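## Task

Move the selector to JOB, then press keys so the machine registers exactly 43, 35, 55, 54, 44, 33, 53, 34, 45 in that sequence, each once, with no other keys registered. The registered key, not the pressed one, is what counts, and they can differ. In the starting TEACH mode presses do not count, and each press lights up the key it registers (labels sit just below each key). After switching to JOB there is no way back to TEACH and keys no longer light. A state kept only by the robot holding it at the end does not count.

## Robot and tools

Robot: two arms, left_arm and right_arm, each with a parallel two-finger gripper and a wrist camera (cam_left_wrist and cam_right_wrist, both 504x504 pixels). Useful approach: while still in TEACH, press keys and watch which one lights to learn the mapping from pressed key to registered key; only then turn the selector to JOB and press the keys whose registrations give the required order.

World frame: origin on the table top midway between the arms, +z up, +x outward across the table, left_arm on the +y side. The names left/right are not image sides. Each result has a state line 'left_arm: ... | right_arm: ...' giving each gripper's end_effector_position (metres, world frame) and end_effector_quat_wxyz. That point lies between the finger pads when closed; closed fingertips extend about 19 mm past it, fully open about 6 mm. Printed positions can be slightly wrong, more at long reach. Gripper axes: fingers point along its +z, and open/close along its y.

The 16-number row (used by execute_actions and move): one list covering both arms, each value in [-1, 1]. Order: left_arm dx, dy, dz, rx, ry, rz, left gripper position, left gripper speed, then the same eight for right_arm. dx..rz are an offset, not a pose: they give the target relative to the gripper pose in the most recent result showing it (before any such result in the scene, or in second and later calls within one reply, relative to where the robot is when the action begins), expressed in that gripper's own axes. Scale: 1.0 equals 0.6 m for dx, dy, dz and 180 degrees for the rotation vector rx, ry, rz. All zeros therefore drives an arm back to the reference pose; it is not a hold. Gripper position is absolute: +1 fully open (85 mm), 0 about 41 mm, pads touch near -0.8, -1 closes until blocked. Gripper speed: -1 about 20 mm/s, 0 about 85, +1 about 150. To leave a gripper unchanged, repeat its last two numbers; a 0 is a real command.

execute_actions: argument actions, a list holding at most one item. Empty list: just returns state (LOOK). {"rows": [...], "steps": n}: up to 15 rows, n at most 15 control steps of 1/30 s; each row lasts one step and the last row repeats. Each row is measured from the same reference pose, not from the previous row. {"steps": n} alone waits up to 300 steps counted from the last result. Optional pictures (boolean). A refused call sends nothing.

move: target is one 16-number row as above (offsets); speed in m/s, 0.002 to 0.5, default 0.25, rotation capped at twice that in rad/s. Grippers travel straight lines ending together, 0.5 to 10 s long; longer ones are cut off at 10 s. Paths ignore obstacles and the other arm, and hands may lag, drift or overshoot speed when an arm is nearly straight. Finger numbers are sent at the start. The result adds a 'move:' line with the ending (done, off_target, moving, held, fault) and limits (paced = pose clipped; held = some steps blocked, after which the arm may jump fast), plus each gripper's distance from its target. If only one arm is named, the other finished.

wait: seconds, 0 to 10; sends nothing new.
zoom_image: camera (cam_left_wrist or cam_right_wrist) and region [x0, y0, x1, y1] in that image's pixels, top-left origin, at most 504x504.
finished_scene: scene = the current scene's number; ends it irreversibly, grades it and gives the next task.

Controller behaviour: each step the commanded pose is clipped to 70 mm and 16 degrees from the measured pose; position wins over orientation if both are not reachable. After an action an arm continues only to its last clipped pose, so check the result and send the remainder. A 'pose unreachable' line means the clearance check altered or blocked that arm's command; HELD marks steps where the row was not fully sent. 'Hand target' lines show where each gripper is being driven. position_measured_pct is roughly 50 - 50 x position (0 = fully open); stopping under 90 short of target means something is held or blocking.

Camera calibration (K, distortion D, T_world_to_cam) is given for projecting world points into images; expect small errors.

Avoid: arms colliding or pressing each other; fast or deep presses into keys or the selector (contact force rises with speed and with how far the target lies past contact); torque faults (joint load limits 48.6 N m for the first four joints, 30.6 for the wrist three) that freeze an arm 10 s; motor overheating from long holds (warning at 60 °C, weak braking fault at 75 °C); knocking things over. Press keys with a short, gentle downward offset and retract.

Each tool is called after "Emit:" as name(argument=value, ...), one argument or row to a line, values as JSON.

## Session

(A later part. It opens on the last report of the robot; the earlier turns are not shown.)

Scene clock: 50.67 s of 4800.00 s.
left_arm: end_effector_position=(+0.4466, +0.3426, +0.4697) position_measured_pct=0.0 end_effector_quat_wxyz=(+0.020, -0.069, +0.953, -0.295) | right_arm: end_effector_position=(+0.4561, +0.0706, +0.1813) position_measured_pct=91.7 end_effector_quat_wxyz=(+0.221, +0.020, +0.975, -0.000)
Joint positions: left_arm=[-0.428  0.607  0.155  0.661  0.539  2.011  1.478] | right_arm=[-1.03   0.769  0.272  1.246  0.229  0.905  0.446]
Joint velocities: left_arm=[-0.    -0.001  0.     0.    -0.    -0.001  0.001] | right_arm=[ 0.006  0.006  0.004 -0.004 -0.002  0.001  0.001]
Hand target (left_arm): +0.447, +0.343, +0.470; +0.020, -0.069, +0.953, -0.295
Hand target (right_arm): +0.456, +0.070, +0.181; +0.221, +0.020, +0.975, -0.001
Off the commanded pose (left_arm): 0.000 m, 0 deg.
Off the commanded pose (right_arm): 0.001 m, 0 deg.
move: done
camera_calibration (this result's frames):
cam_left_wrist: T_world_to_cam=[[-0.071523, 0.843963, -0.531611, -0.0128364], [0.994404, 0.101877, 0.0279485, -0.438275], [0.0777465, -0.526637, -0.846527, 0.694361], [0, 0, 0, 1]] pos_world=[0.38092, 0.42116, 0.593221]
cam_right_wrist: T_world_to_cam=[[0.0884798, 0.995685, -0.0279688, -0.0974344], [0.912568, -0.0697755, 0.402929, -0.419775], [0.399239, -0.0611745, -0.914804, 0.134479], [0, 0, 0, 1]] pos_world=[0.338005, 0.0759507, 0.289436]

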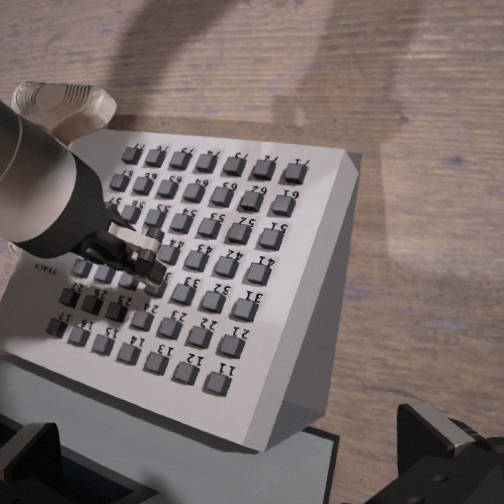

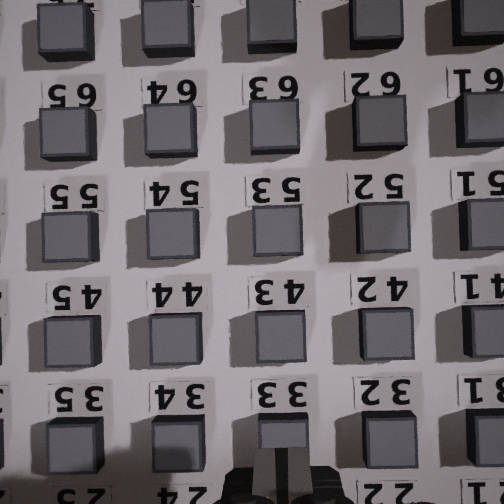

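Distance to bottom is 42 mm.

Emit:
move(
  target=[0,0,0,0,0,0,1,0,0,0,0.076,0,0,0,-1,0],
  speed=0.04,
)

Emit:
execute_actions(
  actions=[
    {"rows":[[0,0,0,0,0,0,1,0,0.002,-0.002,-0.022,0.001,0,0,-1,0]],"steps":9},
  ],
  pictures=false,
)

Emit:
move(
  target=[0,0,0,0,0,0,1,0,-0.057,-0.114,0,0,0,0,-1,0],
  speed=0.15,
)

Emit:
move(
  target=[0,0,0,0,0,0,1,0,0,0,0.027,0,0,0,-1,0],
  speed=0.04,
)

Emit:
execute_actions(
  actions=[
    {"rows":[[0,0,0,0,0,0,1,0,0.002,-0.002,-0.022,0.001,0,0,-1,0]],"steps":9},
  ],
  pictures=false,
)

Emit:
move(
  target=[0,0,0,0,0,0,1,0,0.114,0,0,0,0,0,-1,0],
  speed=0.15,
)

Emit:
move(
  target=[0,0,0,0,0,0,1,0,0,0,0.029,0,0,0,-1,0],
  speed=0.04,
)

Emit:
execute_actions(
  actions=[
    {"rows":[[0,0,0,0,0,0,1,0,0.001,-0.002,-0.022,0.001,0,0,-1,0]],"steps":9},
  ],
  pictures=false,
)

Emit:
execute_actions(
  actions=[
    {"rows":[[0,0,0,0,0,0,1,0,0,0.057,0,0,0,0,-1,0]],"steps":15},
  ],
  pictures=false,
)

Emit:
move(
  target=[0,0,0,0,0,0,1,0,0,0,0.028,0,0,0,-1,0],
  speed=0.04,
)

Emit:
execute_actions(
  actions=[
    {"rows":[[0,0,0,0,0,0,1,0,0.001,-0.002,-0.022,0.001,0,0,-1,0]],"steps":9},
  ],
  pictures=false,
)

Emit:
execute_actions(
  actions=[
    {"rows":[[0,0,0,0,0,0,1,0,-0.057,0,0,0,0,0,-1,0]],"steps":15},
  ],
  pictures=false,
)

Emit:
move(
  target=[0,0,0,0,0,0,1,0,0,0,0.027,0,0,0,-1,0],
  speed=0.04,
)

Emit:
execute_actions(
  actions=[
    {"rows":[[0,0,0,0,0,0,1,0,0.001,-0.002,-0.022,0.001,0,0,-1,0]],"steps":9},
  ],
  pictures=false,
)

Emit:
move(
  target=[0,0,0,0,0,0,1,0,-0.057,0.057,0,0,0,0,-1,0],
  speed=0.15,
)

Scene clock: 69.60 s of 4800.00 s.
left_arm: end_effector_position=(+0.4466, +0.3426, +0.4697) position_measured_pct=0.0 end_effector_quat_wxyz=(+0.020, -0.069, +0.953, -0.295) | right_arm: end_effector_position=(+0.4752, +0.0714, +0.1437) position_measured_pct=91.7 end_effector_quat_wxyz=(+0.222, +0.020, +0.975, +0.002)
Joint positions: left_arm=[-0.428  0.607  0.155  0.661  0.539  2.011  1.478] | right_arm=[-0.998  0.835  0.267  1.245  0.227  0.829  0.447]
Joint velocities: left_arm=[ 0.    -0.002  0.    -0.001 -0.     0.001 -0.   ] | right_arm=[ 0.    -0.    -0.001  0.     0.     0.001 -0.   ]
Hand target (left_arm): +0.447, +0.343, +0.470; +0.020, -0.069, +0.953, -0.295
Hand target (right_arm): +0.476, +0.070, +0.140; +0.221, +0.020, +0.975, -0.000
Off the commanded pose (left_arm): 0.000 m, 0 deg.
Off the commanded pose (right_arm): 0.004 m, 0 deg.
After step 90, 14.57 s passed at rest.
move: off_target (right_arm)
camera_calibration (this result's frames):
cam_left_wrist: T_world_to_cam=[[-0.071525, 0.843962, -0.531613, -0.0128359], [0.994404, 0.101878, 0.0279464, -0.438275], [0.0777454, -0.526639, -0.846526, 0.69436], [0, 0, 0, 1]] pos_world=[0.380921, 0.421161, 0.593219]
cam_right_wrist: T_world_to_cam=[[0.0873485, 0.9959, -0.0235176, -0.101155], [0.911789, -0.0704175, 0.404576, -0.421849], [0.401261, -0.0567822, -0.914202, 0.0911647], [0, 0, 0, 1]] pos_world=[0.356892, 0.076211, 0.251634]

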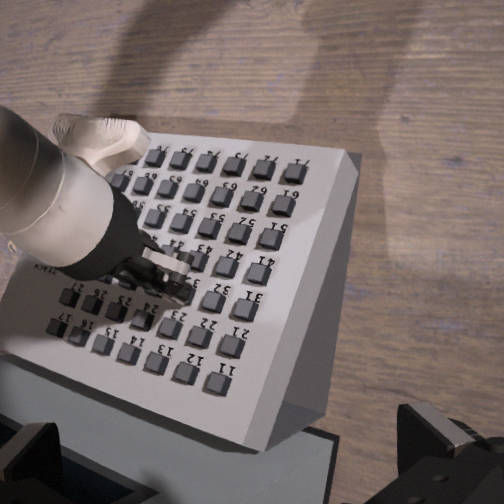

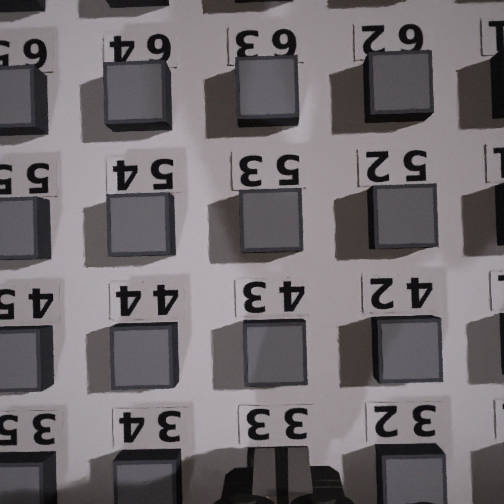

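Scene clock: 69.90 s of 4800.00 s.
left_arm: end_effector_position=(+0.4466, +0.3426, +0.4697) position_measured_pct=0.0 end_effector_quat_wxyz=(+0.020, -0.069, +0.953, -0.295) | right_arm: end_effector_position=(+0.4686, +0.0702, +0.1550) position_measured_pct=91.7 end_effector_quat_wxyz=(+0.222, +0.020, +0.975, +0.000)
Joint positions: left_arm=[-0.428  0.607  0.155  0.661  0.539  2.011  1.478] | right_arm=[-1.01   0.813  0.27   1.251  0.229  0.85   0.444]
Joint velocities: left_arm=[-0.     0.003 -0.     0.001 -0.     0.001 -0.001] | right_arm=[-0.002 -0.    -0.001  0.004  0.     0.    -0.001]
Hand target (left_arm): +0.447, +0.343, +0.470; +0.020, -0.069, +0.953, -0.295
Hand target (right_arm): +0.468, +0.070, +0.155; +0.222, +0.020, +0.975, +0.000
Off the commanded pose (left_arm): 0.000 m, 0 deg.
Off the commanded pose (right_arm): 0.000 m, 0 deg.
Steps of this call (steps 1 to 9: all 9 steps of this action). Readings (end_effector_position | what the end effector reports):
1: left_arm (+0.4466, +0.3426, +0.4697) | right_arm (+0.4749, +0.0716, +0.1444) | left_arm position_measured_pct=0.0 | right_arm position_measured_pct=91.7
2: left_arm (+0.4466, +0.3426, +0.4697) | right_arm (+0.4734, +0.0716, +0.1470) | left_arm position_measured_pct=0.0 | right_arm position_measured_pct=91.7
4: left_arm (+0.4466, +0.3426, +0.4697) | right_arm (+0.4692, +0.0717, +0.1550) | left_arm position_measured_pct=0.0 | right_arm position_measured_pct=91.7
8: left_arm (+0.4466, +0.3426, +0.4697) | right_arm (+0.4686, +0.0703, +0.1551) | left_arm position_measured_pct=0.0 | right_arm position_measured_pct=91.7
9: the state above

Scene clock: 70.97 s of 4800.00 s.
left_arm: end_effector_position=(+0.4466, +0.3426, +0.4697) position_measured_pct=0.0 end_effector_quat_wxyz=(+0.020, -0.069, +0.953, -0.295) | right_arm: end_effector_position=(+0.4964, +0.0010, +0.1692) position_measured_pct=91.7 end_effector_quat_wxyz=(+0.222, +0.020, +0.975, +0.000)
Joint positions: left_arm=[-0.428  0.607  0.155  0.661  0.539  2.011  1.478] | right_arm=[-0.908  0.718  0.264  1.392  0.236  0.764  0.542]
Joint velocities: left_arm=[ 0.     0.001 -0.    -0.001  0.    -0.001 -0.   ] | right_arm=[ 0.004 -0.006  0.001 -0.002 -0.003 -0.     0.003]
Hand target (left_arm): +0.447, +0.343, +0.470; +0.020, -0.069, +0.953, -0.295
Hand target (right_arm): +0.497, +0.001, +0.170; +0.222, +0.020, +0.975, +0.000
Off the commanded pose (left_arm): 0.000 m, 0 deg.
Off the commanded pose (right_arm): 0.000 m, 0 deg.
move: done
camera_calibration (this result's frames):
cam_left_wrist: T_world_to_cam=[[-0.0715283, 0.84396, -0.531615, -0.012835], [0.994404, 0.10188, 0.0279424, -0.438276], [0.0777432, -0.526642, -0.846525, 0.694359], [0, 0, 0, 1]] pos_world=[0.380924, 0.421162, 0.593215]
cam_right_wrist: T_world_to_cam=[[0.0881862, 0.99574, -0.0269221, -0.0320856], [0.911633, -0.0697863, 0.405038, -0.456418], [0.401434, -0.0602618, -0.913903, 0.101878], [0, 0, 0, 1]] pos_world=[0.378018, 0.00623653, 0.277109]

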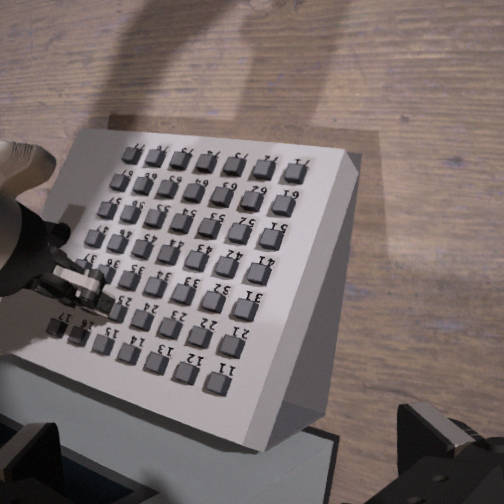

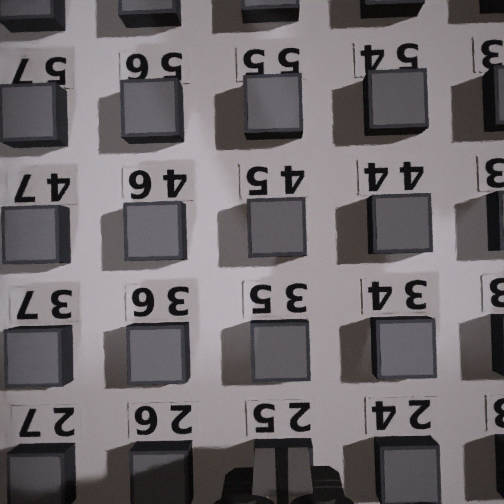

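Scene clock: 71.67 s of 4800.00 s.
left_arm: end_effector_position=(+0.4466, +0.3426, +0.4697) position_measured_pct=0.0 end_effector_quat_wxyz=(+0.020, -0.069, +0.953, -0.295) | right_arm: end_effector_position=(+0.5029, +0.0023, +0.1587) position_measured_pct=91.7 end_effector_quat_wxyz=(+0.223, +0.020, +0.975, +0.003)
Joint positions: left_arm=[-0.428  0.607  0.155  0.661  0.539  2.011  1.478] | right_arm=[-0.897  0.739  0.261  1.389  0.235  0.738  0.543]
Joint velocities: left_arm=[-0.001 -0.002  0.     0.    -0.     0.    -0.   ] | right_arm=[ 0.    -0.    -0.001  0.     0.     0.001 -0.   ]
Hand target (left_arm): +0.447, +0.343, +0.470; +0.020, -0.069, +0.953, -0.295
Hand target (right_arm): +0.503, +0.001, +0.155; +0.222, +0.020, +0.975, +0.000
Off the commanded pose (left_arm): 0.000 m, 0 deg.
Off the commanded pose (right_arm): 0.004 m, 0 deg.
move: off_target (right_arm)
camera_calibration (this result's frames):
cam_left_wrist: T_world_to_cam=[[-0.0715302, 0.843959, -0.531617, -0.0128345], [0.994404, 0.101881, 0.0279402, -0.438277], [0.077742, -0.526643, -0.846524, 0.694358], [0, 0, 0, 1]] pos_world=[0.380925, 0.421163, 0.593213]
cam_right_wrist: T_world_to_cam=[[0.0868873, 0.995974, -0.0220324, -0.0344151], [0.910603, -0.070431, 0.407236, -0.457803], [0.404045, -0.0554464, -0.913057, 0.088208], [0, 0, 0, 1]] pos_world=[0.384227, 0.00692386, 0.266215]

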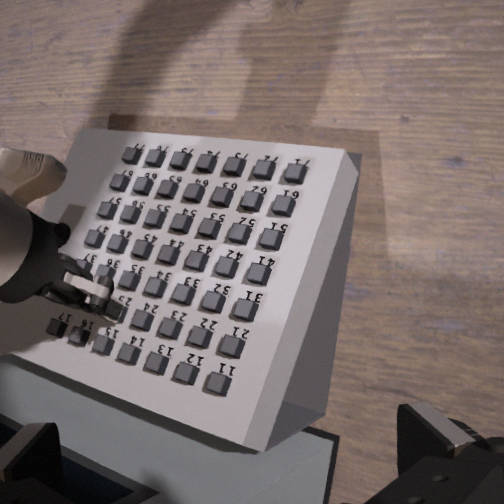

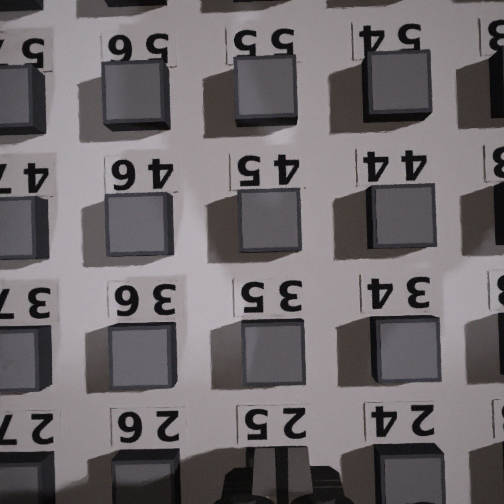

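Scene clock: 71.97 s of 4800.00 s.
left_arm: end_effector_position=(+0.4466, +0.3426, +0.4697) position_measured_pct=0.0 end_effector_quat_wxyz=(+0.020, -0.069, +0.953, -0.295) | right_arm: end_effector_position=(+0.4962, +0.0010, +0.1699) position_measured_pct=91.7 end_effector_quat_wxyz=(+0.223, +0.020, +0.975, +0.001)
Joint positions: left_arm=[-0.428  0.607  0.155  0.661  0.539  2.011  1.478] | right_arm=[-0.91   0.716  0.265  1.395  0.237  0.761  0.539]
Joint velocities: left_arm=[-0.001  0.     0.     0.001  0.    -0.001 -0.001] | right_arm=[-0.002 -0.001 -0.001  0.004  0.001  0.    -0.   ]
Hand target (left_arm): +0.447, +0.343, +0.470; +0.020, -0.069, +0.953, -0.295
Hand target (right_arm): +0.496, +0.001, +0.170; +0.223, +0.020, +0.975, +0.001
Off the commanded pose (left_arm): 0.000 m, 0 deg.
Off the commanded pose (right_arm): 0.000 m, 0 deg.
Steps of this call (steps 1 to 9: all 9 steps of this action). Readings (end_effector_position | what the end effector reports):
1: left_arm (+0.4466, +0.3426, +0.4697) | right_arm (+0.5026, +0.0025, +0.1593) | left_arm position_measured_pct=0.0 | right_arm position_measured_pct=91.7
2: left_arm (+0.4466, +0.3426, +0.4697) | right_arm (+0.5012, +0.0026, +0.1617) | left_arm position_measured_pct=0.0 | right_arm position_measured_pct=91.7
4: left_arm (+0.4466, +0.3426, +0.4697) | right_arm (+0.4971, +0.0027, +0.1698) | left_arm position_measured_pct=0.0 | right_arm position_measured_pct=91.7
8: left_arm (+0.4466, +0.3426, +0.4697) | right_arm (+0.4963, +0.0011, +0.1700) | left_arm position_measured_pct=0.0 | right_arm position_measured_pct=91.7
9: the state above

Scene clock: 73.00 s of 4800.00 s.
left_arm: end_effector_position=(+0.4466, +0.3426, +0.4697) position_measured_pct=0.0 end_effector_quat_wxyz=(+0.020, -0.069, +0.953, -0.295) | right_arm: end_effector_position=(+0.4349, +0.0035, +0.1399) position_measured_pct=91.7 end_effector_quat_wxyz=(+0.223, +0.021, +0.975, +0.001)
Joint positions: left_arm=[-0.428  0.607  0.155  0.661  0.539  2.011  1.478] | right_arm=[-1.047  0.688  0.312  1.581  0.279  0.649  0.39 ]
Joint velocities: left_arm=[ 0.001  0.001  0.    -0.001 -0.     0.001 -0.   ] | right_arm=[-0.01  -0.003 -0.004  0.002  0.003 -0.001 -0.002]
Hand target (left_arm): +0.447, +0.343, +0.470; +0.020, -0.069, +0.953, -0.295
Hand target (right_arm): +0.434, +0.004, +0.140; +0.223, +0.020, +0.975, +0.001
Off the commanded pose (left_arm): 0.000 m, 0 deg.
Off the commanded pose (right_arm): 0.001 m, 0 deg.
move: done
camera_calibration (this result's frames):
cam_left_wrist: T_world_to_cam=[[-0.071534, 0.843957, -0.531619, -0.0128334], [0.994404, 0.101883, 0.0279361, -0.438277], [0.0777399, -0.526646, -0.846523, 0.694356], [0, 0, 0, 1]] pos_world=[0.380928, 0.421164, 0.59321]
cam_right_wrist: T_world_to_cam=[[0.0895687, 0.995661, -0.0252346, -0.0307989], [0.910663, -0.0716097, 0.406897, -0.388134], [0.403324, -0.0594255, -0.913125, 0.0990155], [0, 0, 0, 1]] pos_world=[0.316282, 0.0087552, 0.247567]

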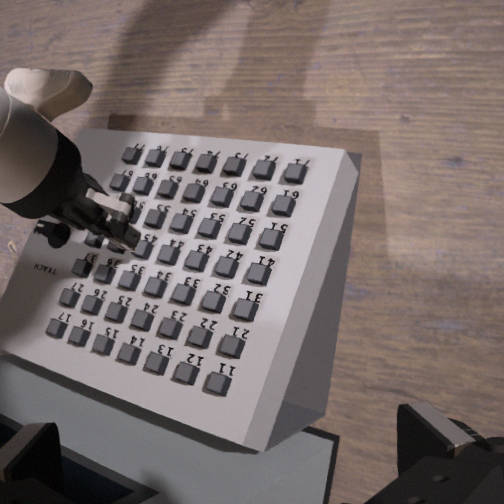

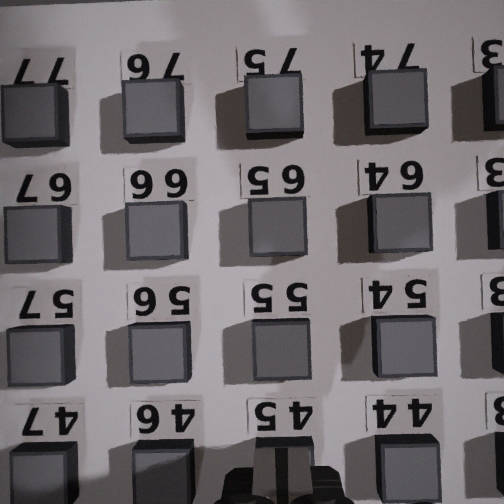

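Scene clock: 73.70 s of 4800.00 s.
left_arm: end_effector_position=(+0.4466, +0.3426, +0.4697) position_measured_pct=0.0 end_effector_quat_wxyz=(+0.020, -0.069, +0.953, -0.295) | right_arm: end_effector_position=(+0.4418, +0.0050, +0.1282) position_measured_pct=91.7 end_effector_quat_wxyz=(+0.224, +0.020, +0.974, +0.004)
Joint positions: left_arm=[-0.428  0.607  0.155  0.661  0.539  2.011  1.478] | right_arm=[-1.034  0.713  0.309  1.578  0.278  0.618  0.39 ]
Joint velocities: left_arm=[-0.    -0.     0.     0.    -0.    -0.001  0.   ] | right_arm=[ 0.001 -0.    -0.001 -0.     0.     0.001 -0.001]
Hand target (left_arm): +0.447, +0.343, +0.470; +0.020, -0.069, +0.953, -0.295
Hand target (right_arm): +0.442, +0.003, +0.124; +0.223, +0.021, +0.975, +0.001
Off the commanded pose (left_arm): 0.000 m, 0 deg.
Off the commanded pose (right_arm): 0.004 m, 0 deg.
move: off_target (right_arm)
camera_calibration (this result's frames):
cam_left_wrist: T_world_to_cam=[[-0.071536, 0.843956, -0.531621, -0.012833], [0.994404, 0.101884, 0.0279339, -0.438278], [0.0777387, -0.526647, -0.846522, 0.694356], [0, 0, 0, 1]] pos_world=[0.380929, 0.421165, 0.593208]
cam_right_wrist: T_world_to_cam=[[0.0880844, 0.995916, -0.0198239, -0.0332947], [0.909852, -0.0723396, 0.408579, -0.389407], [0.405476, -0.0540263, -0.912508, 0.0845814], [0, 0, 0, 1]] pos_world=[0.32294, 0.00955881, 0.235625]

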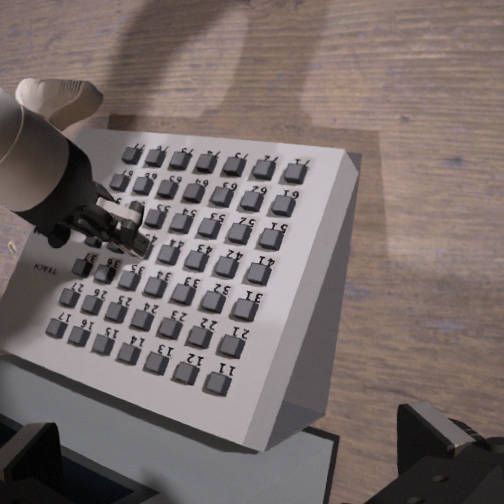

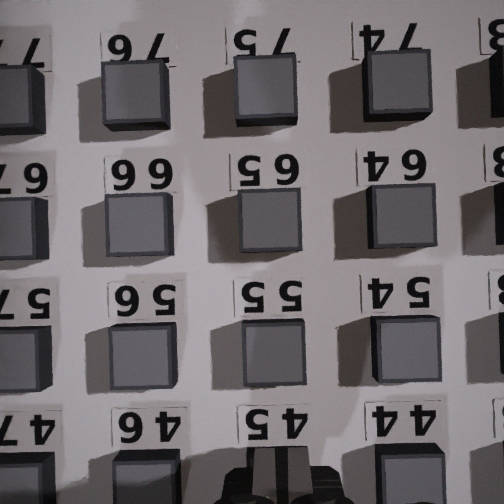

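Scene clock: 74.00 s of 4800.00 s.
left_arm: end_effector_position=(+0.4466, +0.3426, +0.4697) position_measured_pct=0.0 end_effector_quat_wxyz=(+0.020, -0.069, +0.953, -0.295) | right_arm: end_effector_position=(+0.4356, +0.0037, +0.1397) position_measured_pct=91.7 end_effector_quat_wxyz=(+0.224, +0.021, +0.974, +0.002)
Joint positions: left_arm=[-0.428  0.607  0.155  0.661  0.539  2.011  1.478] | right_arm=[-1.047  0.688  0.313  1.582  0.28   0.644  0.388]
Joint velocities: left_arm=[ 0.    -0.001  0.     0.001 -0.     0.001 -0.001] | right_arm=[-0.002 -0.002 -0.001  0.002  0.     0.001 -0.001]
Hand target (left_arm): +0.447, +0.343, +0.470; +0.020, -0.069, +0.953, -0.295
Hand target (right_arm): +0.435, +0.004, +0.140; +0.224, +0.021, +0.974, +0.002
Off the commanded pose (left_arm): 0.000 m, 0 deg.
Off the commanded pose (right_arm): 0.000 m, 0 deg.
Steps of this call (steps 1 to 9: all 9 steps of this action). Readings (end_effector_position | what the end effector reports):
1: left_arm (+0.4466, +0.3426, +0.4697) | right_arm (+0.4415, +0.0052, +0.1289) | left_arm position_measured_pct=0.0 | right_arm position_measured_pct=91.7
2: left_arm (+0.4466, +0.3426, +0.4697) | right_arm (+0.4403, +0.0053, +0.1312) | left_arm position_measured_pct=0.0 | right_arm position_measured_pct=91.7
4: left_arm (+0.4466, +0.3426, +0.4697) | right_arm (+0.4364, +0.0055, +0.1393) | left_arm position_measured_pct=0.0 | right_arm position_measured_pct=91.7
8: left_arm (+0.4466, +0.3426, +0.4697) | right_arm (+0.4357, +0.0037, +0.1397) | left_arm position_measured_pct=0.0 | right_arm position_measured_pct=91.7
9: the state above

Scene clock: 74.50 s of 4800.00 s.
left_arm: end_effector_position=(+0.4466, +0.3426, +0.4697) position_measured_pct=0.0 end_effector_quat_wxyz=(+0.020, -0.069, +0.953, -0.295) | right_arm: end_effector_position=(+0.4369, +0.0379, +0.1404) position_measured_pct=91.7 end_effector_quat_wxyz=(+0.224, +0.021, +0.974, +0.002)
Joint positions: left_arm=[-0.428  0.607  0.155  0.661  0.539  2.011  1.478] | right_arm=[-1.064  0.74   0.302  1.47   0.262  0.714  0.378]
Joint velocities: left_arm=[ 0.001  0.     0.    -0.001 -0.    -0.    -0.001] | right_arm=[ 0.     0.008 -0.    -0.003  0.     0.001 -0.   ]
Hand target (left_arm): +0.447, +0.343, +0.470; +0.020, -0.069, +0.953, -0.295
Hand target (right_arm): +0.437, +0.038, +0.140; +0.224, +0.021, +0.974, +0.002
Off the commanded pose (left_arm): 0.000 m, 0 deg.
Off the commanded pose (right_arm): 0.000 m, 0 deg.
Steps of this call (steps 1 to 15: all 15 steps of this action). Readings (end_effector_position | what the end effector reports):
1: left_arm (+0.4466, +0.3426, +0.4697) | right_arm (+0.4354, +0.0041, +0.1395) | left_arm position_measured_pct=0.0 | right_arm position_measured_pct=91.7
2: left_arm (+0.4466, +0.3426, +0.4697) | right_arm (+0.4353, +0.0059, +0.1391) | left_arm position_measured_pct=0.0 | right_arm position_measured_pct=91.7
4: left_arm (+0.4466, +0.3426, +0.4697) | right_arm (+0.4350, +0.0151, +0.1380) | left_arm position_measured_pct=0.0 | right_arm position_measured_pct=91.7
8: left_arm (+0.4466, +0.3426, +0.4697) | right_arm (+0.4355, +0.0363, +0.1398) | left_arm position_measured_pct=0.0 | right_arm position_measured_pct=91.7
15: the state above

Scene clock: 75.43 s of 4800.00 s.
left_arm: end_effector_position=(+0.4466, +0.3426, +0.4697) position_measured_pct=0.0 end_effector_quat_wxyz=(+0.020, -0.069, +0.953, -0.295) | right_arm: end_effector_position=(+0.4436, +0.0395, +0.1286) position_measured_pct=91.7 end_effector_quat_wxyz=(+0.225, +0.021, +0.974, +0.005)
Joint positions: left_arm=[-0.428  0.607  0.155  0.661  0.539  2.011  1.478] | right_arm=[-1.052  0.764  0.299  1.466  0.261  0.686  0.378]
Joint velocities: left_arm=[ 0.001 -0.001  0.     0.     0.    -0.    -0.   ] | right_arm=[ 0.    -0.    -0.001 -0.001  0.001  0.002 -0.001]
Hand target (left_arm): +0.447, +0.343, +0.470; +0.020, -0.069, +0.953, -0.295
Hand target (right_arm): +0.444, +0.038, +0.125; +0.224, +0.021, +0.974, +0.002
Off the commanded pose (left_arm): 0.000 m, 0 deg.
Off the commanded pose (right_arm): 0.004 m, 0 deg.
move: off_target (right_arm)
camera_calibration (this result's frames):
cam_left_wrist: T_world_to_cam=[[-0.0715415, 0.843953, -0.531624, -0.0128314], [0.994404, 0.101888, 0.0279279, -0.438279], [0.0777358, -0.526651, -0.84652, 0.694354], [0, 0, 0, 1]] pos_world=[0.380933, 0.421167, 0.593203]
cam_right_wrist: T_world_to_cam=[[0.0882203, 0.995943, -0.017744, -0.068075], [0.909187, -0.0732326, 0.409898, -0.388588], [0.406936, -0.0522939, -0.911959, 0.0852067], [0, 0, 0, 1]] pos_world=[0.324631, 0.0437973, 0.235779]

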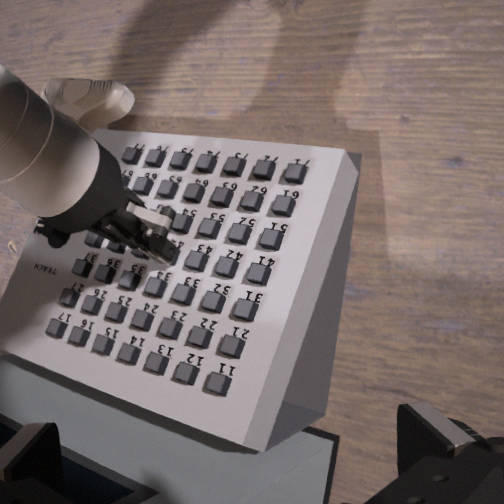

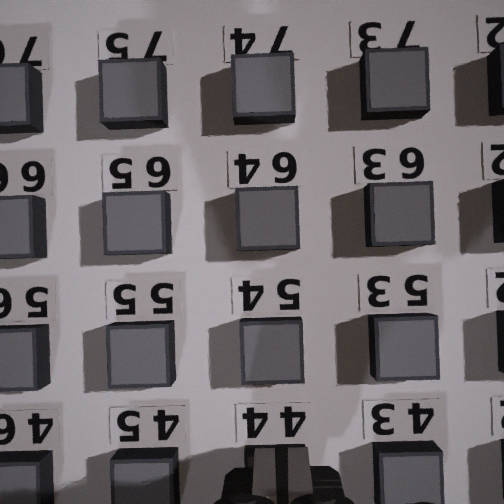

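Scene clock: 75.73 s of 4800.00 s.
left_arm: end_effector_position=(+0.4466, +0.3426, +0.4697) position_measured_pct=0.0 end_effector_quat_wxyz=(+0.020, -0.069, +0.953, -0.295) | right_arm: end_effector_position=(+0.4374, +0.0382, +0.1400) position_measured_pct=91.7 end_effector_quat_wxyz=(+0.225, +0.021, +0.974, +0.003)
Joint positions: left_arm=[-0.428  0.607  0.155  0.661  0.539  2.011  1.478] | right_arm=[-1.064  0.741  0.303  1.471  0.263  0.711  0.376]
Joint velocities: left_arm=[-0.    -0.     0.    -0.    -0.     0.001  0.   ] | right_arm=[-0.002 -0.001 -0.001  0.003  0.001  0.002 -0.001]
Hand target (left_arm): +0.447, +0.343, +0.470; +0.020, -0.069, +0.953, -0.295
Hand target (right_arm): +0.437, +0.038, +0.140; +0.225, +0.021, +0.974, +0.003
Off the commanded pose (left_arm): 0.000 m, 0 deg.
Off the commanded pose (right_arm): 0.000 m, 0 deg.
Steps of this call (steps 1 to 9: all 9 steps of this action). Readings (end_effector_position | what the end effector reports):
1: left_arm (+0.4466, +0.3426, +0.4697) | right_arm (+0.4433, +0.0397, +0.1292) | left_arm position_measured_pct=0.0 | right_arm position_measured_pct=91.7
2: left_arm (+0.4466, +0.3426, +0.4697) | right_arm (+0.4420, +0.0397, +0.1317) | left_arm position_measured_pct=0.0 | right_arm position_measured_pct=91.7
4: left_arm (+0.4466, +0.3426, +0.4697) | right_arm (+0.4381, +0.0399, +0.1398) | left_arm position_measured_pct=0.0 | right_arm position_measured_pct=91.7
8: left_arm (+0.4466, +0.3426, +0.4697) | right_arm (+0.4375, +0.0382, +0.1401) | left_arm position_measured_pct=0.0 | right_arm position_measured_pct=91.7
9: the state above

Scene clock: 76.23 s of 4800.00 s.
left_arm: end_effector_position=(+0.4466, +0.3426, +0.4697) position_measured_pct=0.0 end_effector_quat_wxyz=(+0.020, -0.069, +0.953, -0.295) | right_arm: end_effector_position=(+0.4679, +0.0370, +0.1553) position_measured_pct=91.7 end_effector_quat_wxyz=(+0.225, +0.021, +0.974, +0.003)
Joint positions: left_arm=[-0.428  0.607  0.155  0.661  0.539  2.011  1.478] | right_arm=[-0.999  0.752  0.284  1.382  0.243  0.764  0.45 ]
Joint velocities: left_arm=[ 0.    -0.002  0.    -0.     0.     0.     0.001] | right_arm=[ 0.006  0.003  0.005 -0.002 -0.002  0.001  0.001]
Hand target (left_arm): +0.447, +0.343, +0.470; +0.020, -0.069, +0.953, -0.295
Hand target (right_arm): +0.468, +0.037, +0.155; +0.225, +0.021, +0.974, +0.003
Off the commanded pose (left_arm): 0.000 m, 0 deg.
Off the commanded pose (right_arm): 0.000 m, 0 deg.
Steps of this call (steps 1 to 15: all 15 steps of this action). Readings (end_effector_position | what the end effector reports):
1: left_arm (+0.4466, +0.3426, +0.4697) | right_arm (+0.4378, +0.0381, +0.1400) | left_arm position_measured_pct=0.0 | right_arm position_measured_pct=91.7
2: left_arm (+0.4466, +0.3426, +0.4697) | right_arm (+0.4398, +0.0379, +0.1404) | left_arm position_measured_pct=0.0 | right_arm position_measured_pct=91.7
4: left_arm (+0.4466, +0.3426, +0.4697) | right_arm (+0.4508, +0.0364, +0.1448) | left_arm position_measured_pct=0.0 | right_arm position_measured_pct=91.7
8: left_arm (+0.4466, +0.3426, +0.4697) | right_arm (+0.4677, +0.0362, +0.1553) | left_arm position_measured_pct=0.0 | right_arm position_measured_pct=91.7
15: the state above

Scene clock: 77.17 s of 4800.00 s.
left_arm: end_effector_position=(+0.4466, +0.3426, +0.4697) position_measured_pct=0.0 end_effector_quat_wxyz=(+0.020, -0.069, +0.953, -0.295) | right_arm: end_effector_position=(+0.4748, +0.0382, +0.1441) position_measured_pct=91.7 end_effector_quat_wxyz=(+0.226, +0.021, +0.974, +0.005)
Joint positions: left_arm=[-0.428  0.607  0.155  0.661  0.539  2.011  1.478] | right_arm=[-0.987  0.775  0.281  1.379  0.242  0.738  0.451]
Joint velocities: left_arm=[-0.001  0.001  0.     0.001  0.     0.    -0.   ] | right_arm=[ 0.001  0.    -0.001 -0.001  0.     0.001  0.001]
Hand target (left_arm): +0.447, +0.343, +0.470; +0.020, -0.069, +0.953, -0.295
Hand target (right_arm): +0.475, +0.037, +0.141; +0.225, +0.021, +0.974, +0.003
Off the commanded pose (left_arm): 0.000 m, 0 deg.
Off the commanded pose (right_arm): 0.004 m, 0 deg.
move: off_target (right_arm)
camera_calibration (this result's frames):
cam_left_wrist: T_world_to_cam=[[-0.0715474, 0.84395, -0.531628, -0.0128299], [0.994404, 0.101891, 0.0279214, -0.43828], [0.0777323, -0.526656, -0.846517, 0.694351], [0, 0, 0, 1]] pos_world=[0.380936, 0.421169, 0.593197]
cam_right_wrist: T_world_to_cam=[[0.0883196, 0.995965, -0.0159266, -0.0696296], [0.908207, -0.0739501, 0.411937, -0.423202], [0.409097, -0.0508467, -0.911073, 0.085388], [0, 0, 0, 1]] pos_world=[0.355573, 0.0423944, 0.251018]

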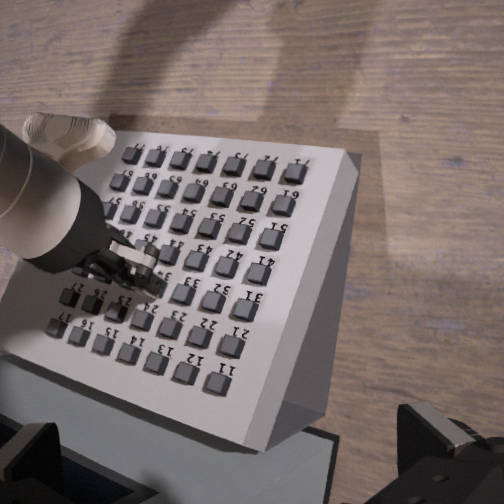

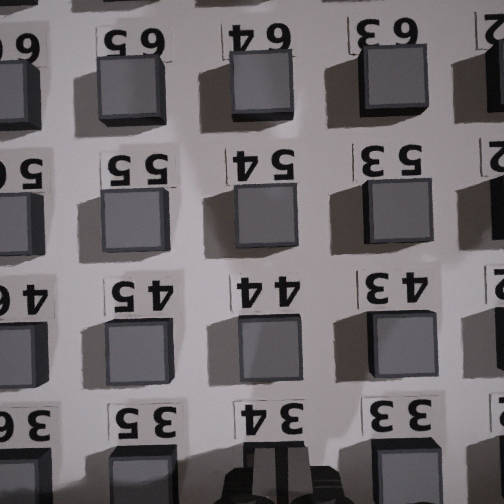

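Scene clock: 77.47 s of 4800.00 s.
left_arm: end_effector_position=(+0.4466, +0.3426, +0.4697) position_measured_pct=0.0 end_effector_quat_wxyz=(+0.020, -0.069, +0.953, -0.295) | right_arm: end_effector_position=(+0.4686, +0.0369, +0.1556) position_measured_pct=91.7 end_effector_quat_wxyz=(+0.226, +0.021, +0.974, +0.004)
Joint positions: left_arm=[-0.428  0.607  0.155  0.661  0.539  2.011  1.478] | right_arm=[-0.999  0.752  0.285  1.383  0.244  0.761  0.449]
Joint velocities: left_arm=[ 0.    -0.    -0.    -0.001  0.    -0.     0.001] | right_arm=[-0.002 -0.001 -0.001  0.003  0.    -0.    -0.   ]
Hand target (left_arm): +0.447, +0.343, +0.470; +0.020, -0.069, +0.953, -0.295
Hand target (right_arm): +0.468, +0.037, +0.156; +0.226, +0.021, +0.974, +0.004
Off the commanded pose (left_arm): 0.000 m, 0 deg.
Off the commanded pose (right_arm): 0.000 m, 0 deg.
Steps of this call (steps 1 to 9: all 9 steps of this action). Readings (end_effector_position | what the end effector reports):
1: left_arm (+0.4466, +0.3426, +0.4697) | right_arm (+0.4745, +0.0384, +0.1448) | left_arm position_measured_pct=0.0 | right_arm position_measured_pct=91.7
2: left_arm (+0.4466, +0.3426, +0.4697) | right_arm (+0.4731, +0.0385, +0.1473) | left_arm position_measured_pct=0.0 | right_arm position_measured_pct=91.7
4: left_arm (+0.4466, +0.3426, +0.4697) | right_arm (+0.4692, +0.0385, +0.1554) | left_arm position_measured_pct=0.0 | right_arm position_measured_pct=91.7
8: left_arm (+0.4466, +0.3426, +0.4697) | right_arm (+0.4687, +0.0370, +0.1556) | left_arm position_measured_pct=0.0 | right_arm position_measured_pct=91.7
9: the state above

Scene clock: 78.50 s of 4800.00 s.
left_arm: end_effector_position=(+0.4466, +0.3426, +0.4697) position_measured_pct=0.0 end_effector_quat_wxyz=(+0.020, -0.069, +0.953, -0.295) | right_arm: end_effector_position=(+0.5003, +0.0700, +0.1717) position_measured_pct=91.7 end_effector_quat_wxyz=(+0.226, +0.021, +0.974, +0.004)
Joint positions: left_arm=[-0.428  0.607  0.155  0.661  0.539  2.011  1.478] | right_arm=[-0.954  0.831  0.26   1.155  0.212  0.897  0.506]
Joint velocities: left_arm=[ 0.001 -0.     0.     0.    -0.    -0.002 -0.001] | right_arm=[ 0.004  0.008  0.001 -0.002 -0.     0.002  0.   ]
Hand target (left_arm): +0.447, +0.343, +0.470; +0.020, -0.069, +0.953, -0.295
Hand target (right_arm): +0.500, +0.070, +0.171; +0.226, +0.021, +0.974, +0.004
Off the commanded pose (left_arm): 0.000 m, 0 deg.
Off the commanded pose (right_arm): 0.000 m, 0 deg.
move: done
camera_calibration (this result's frames):
cam_left_wrist: T_world_to_cam=[[-0.0715509, 0.843948, -0.531631, -0.0128289], [0.994404, 0.101893, 0.0279171, -0.438281], [0.0777298, -0.526658, -0.846516, 0.69435], [0, 0, 0, 1]] pos_world=[0.380939, 0.42117, 0.593194]
cam_right_wrist: T_world_to_cam=[[0.0890182, 0.995866, -0.0180721, -0.103021], [0.908147, -0.0736986, 0.412113, -0.45532], [0.409077, -0.0530977, -0.910954, 0.101847], [0, 0, 0, 1]] pos_world=[0.381005, 0.0744461, 0.27856]

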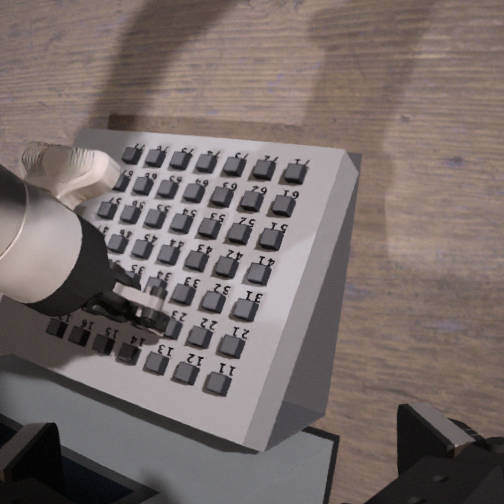

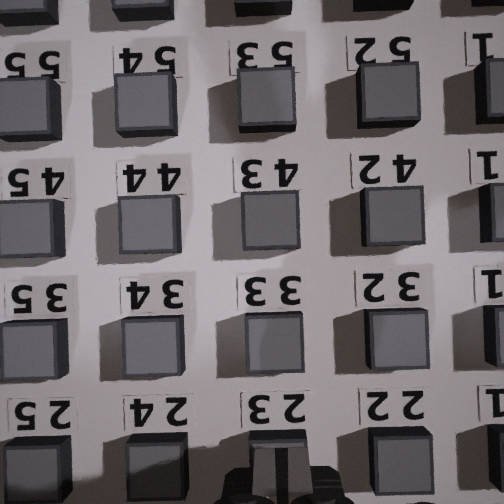

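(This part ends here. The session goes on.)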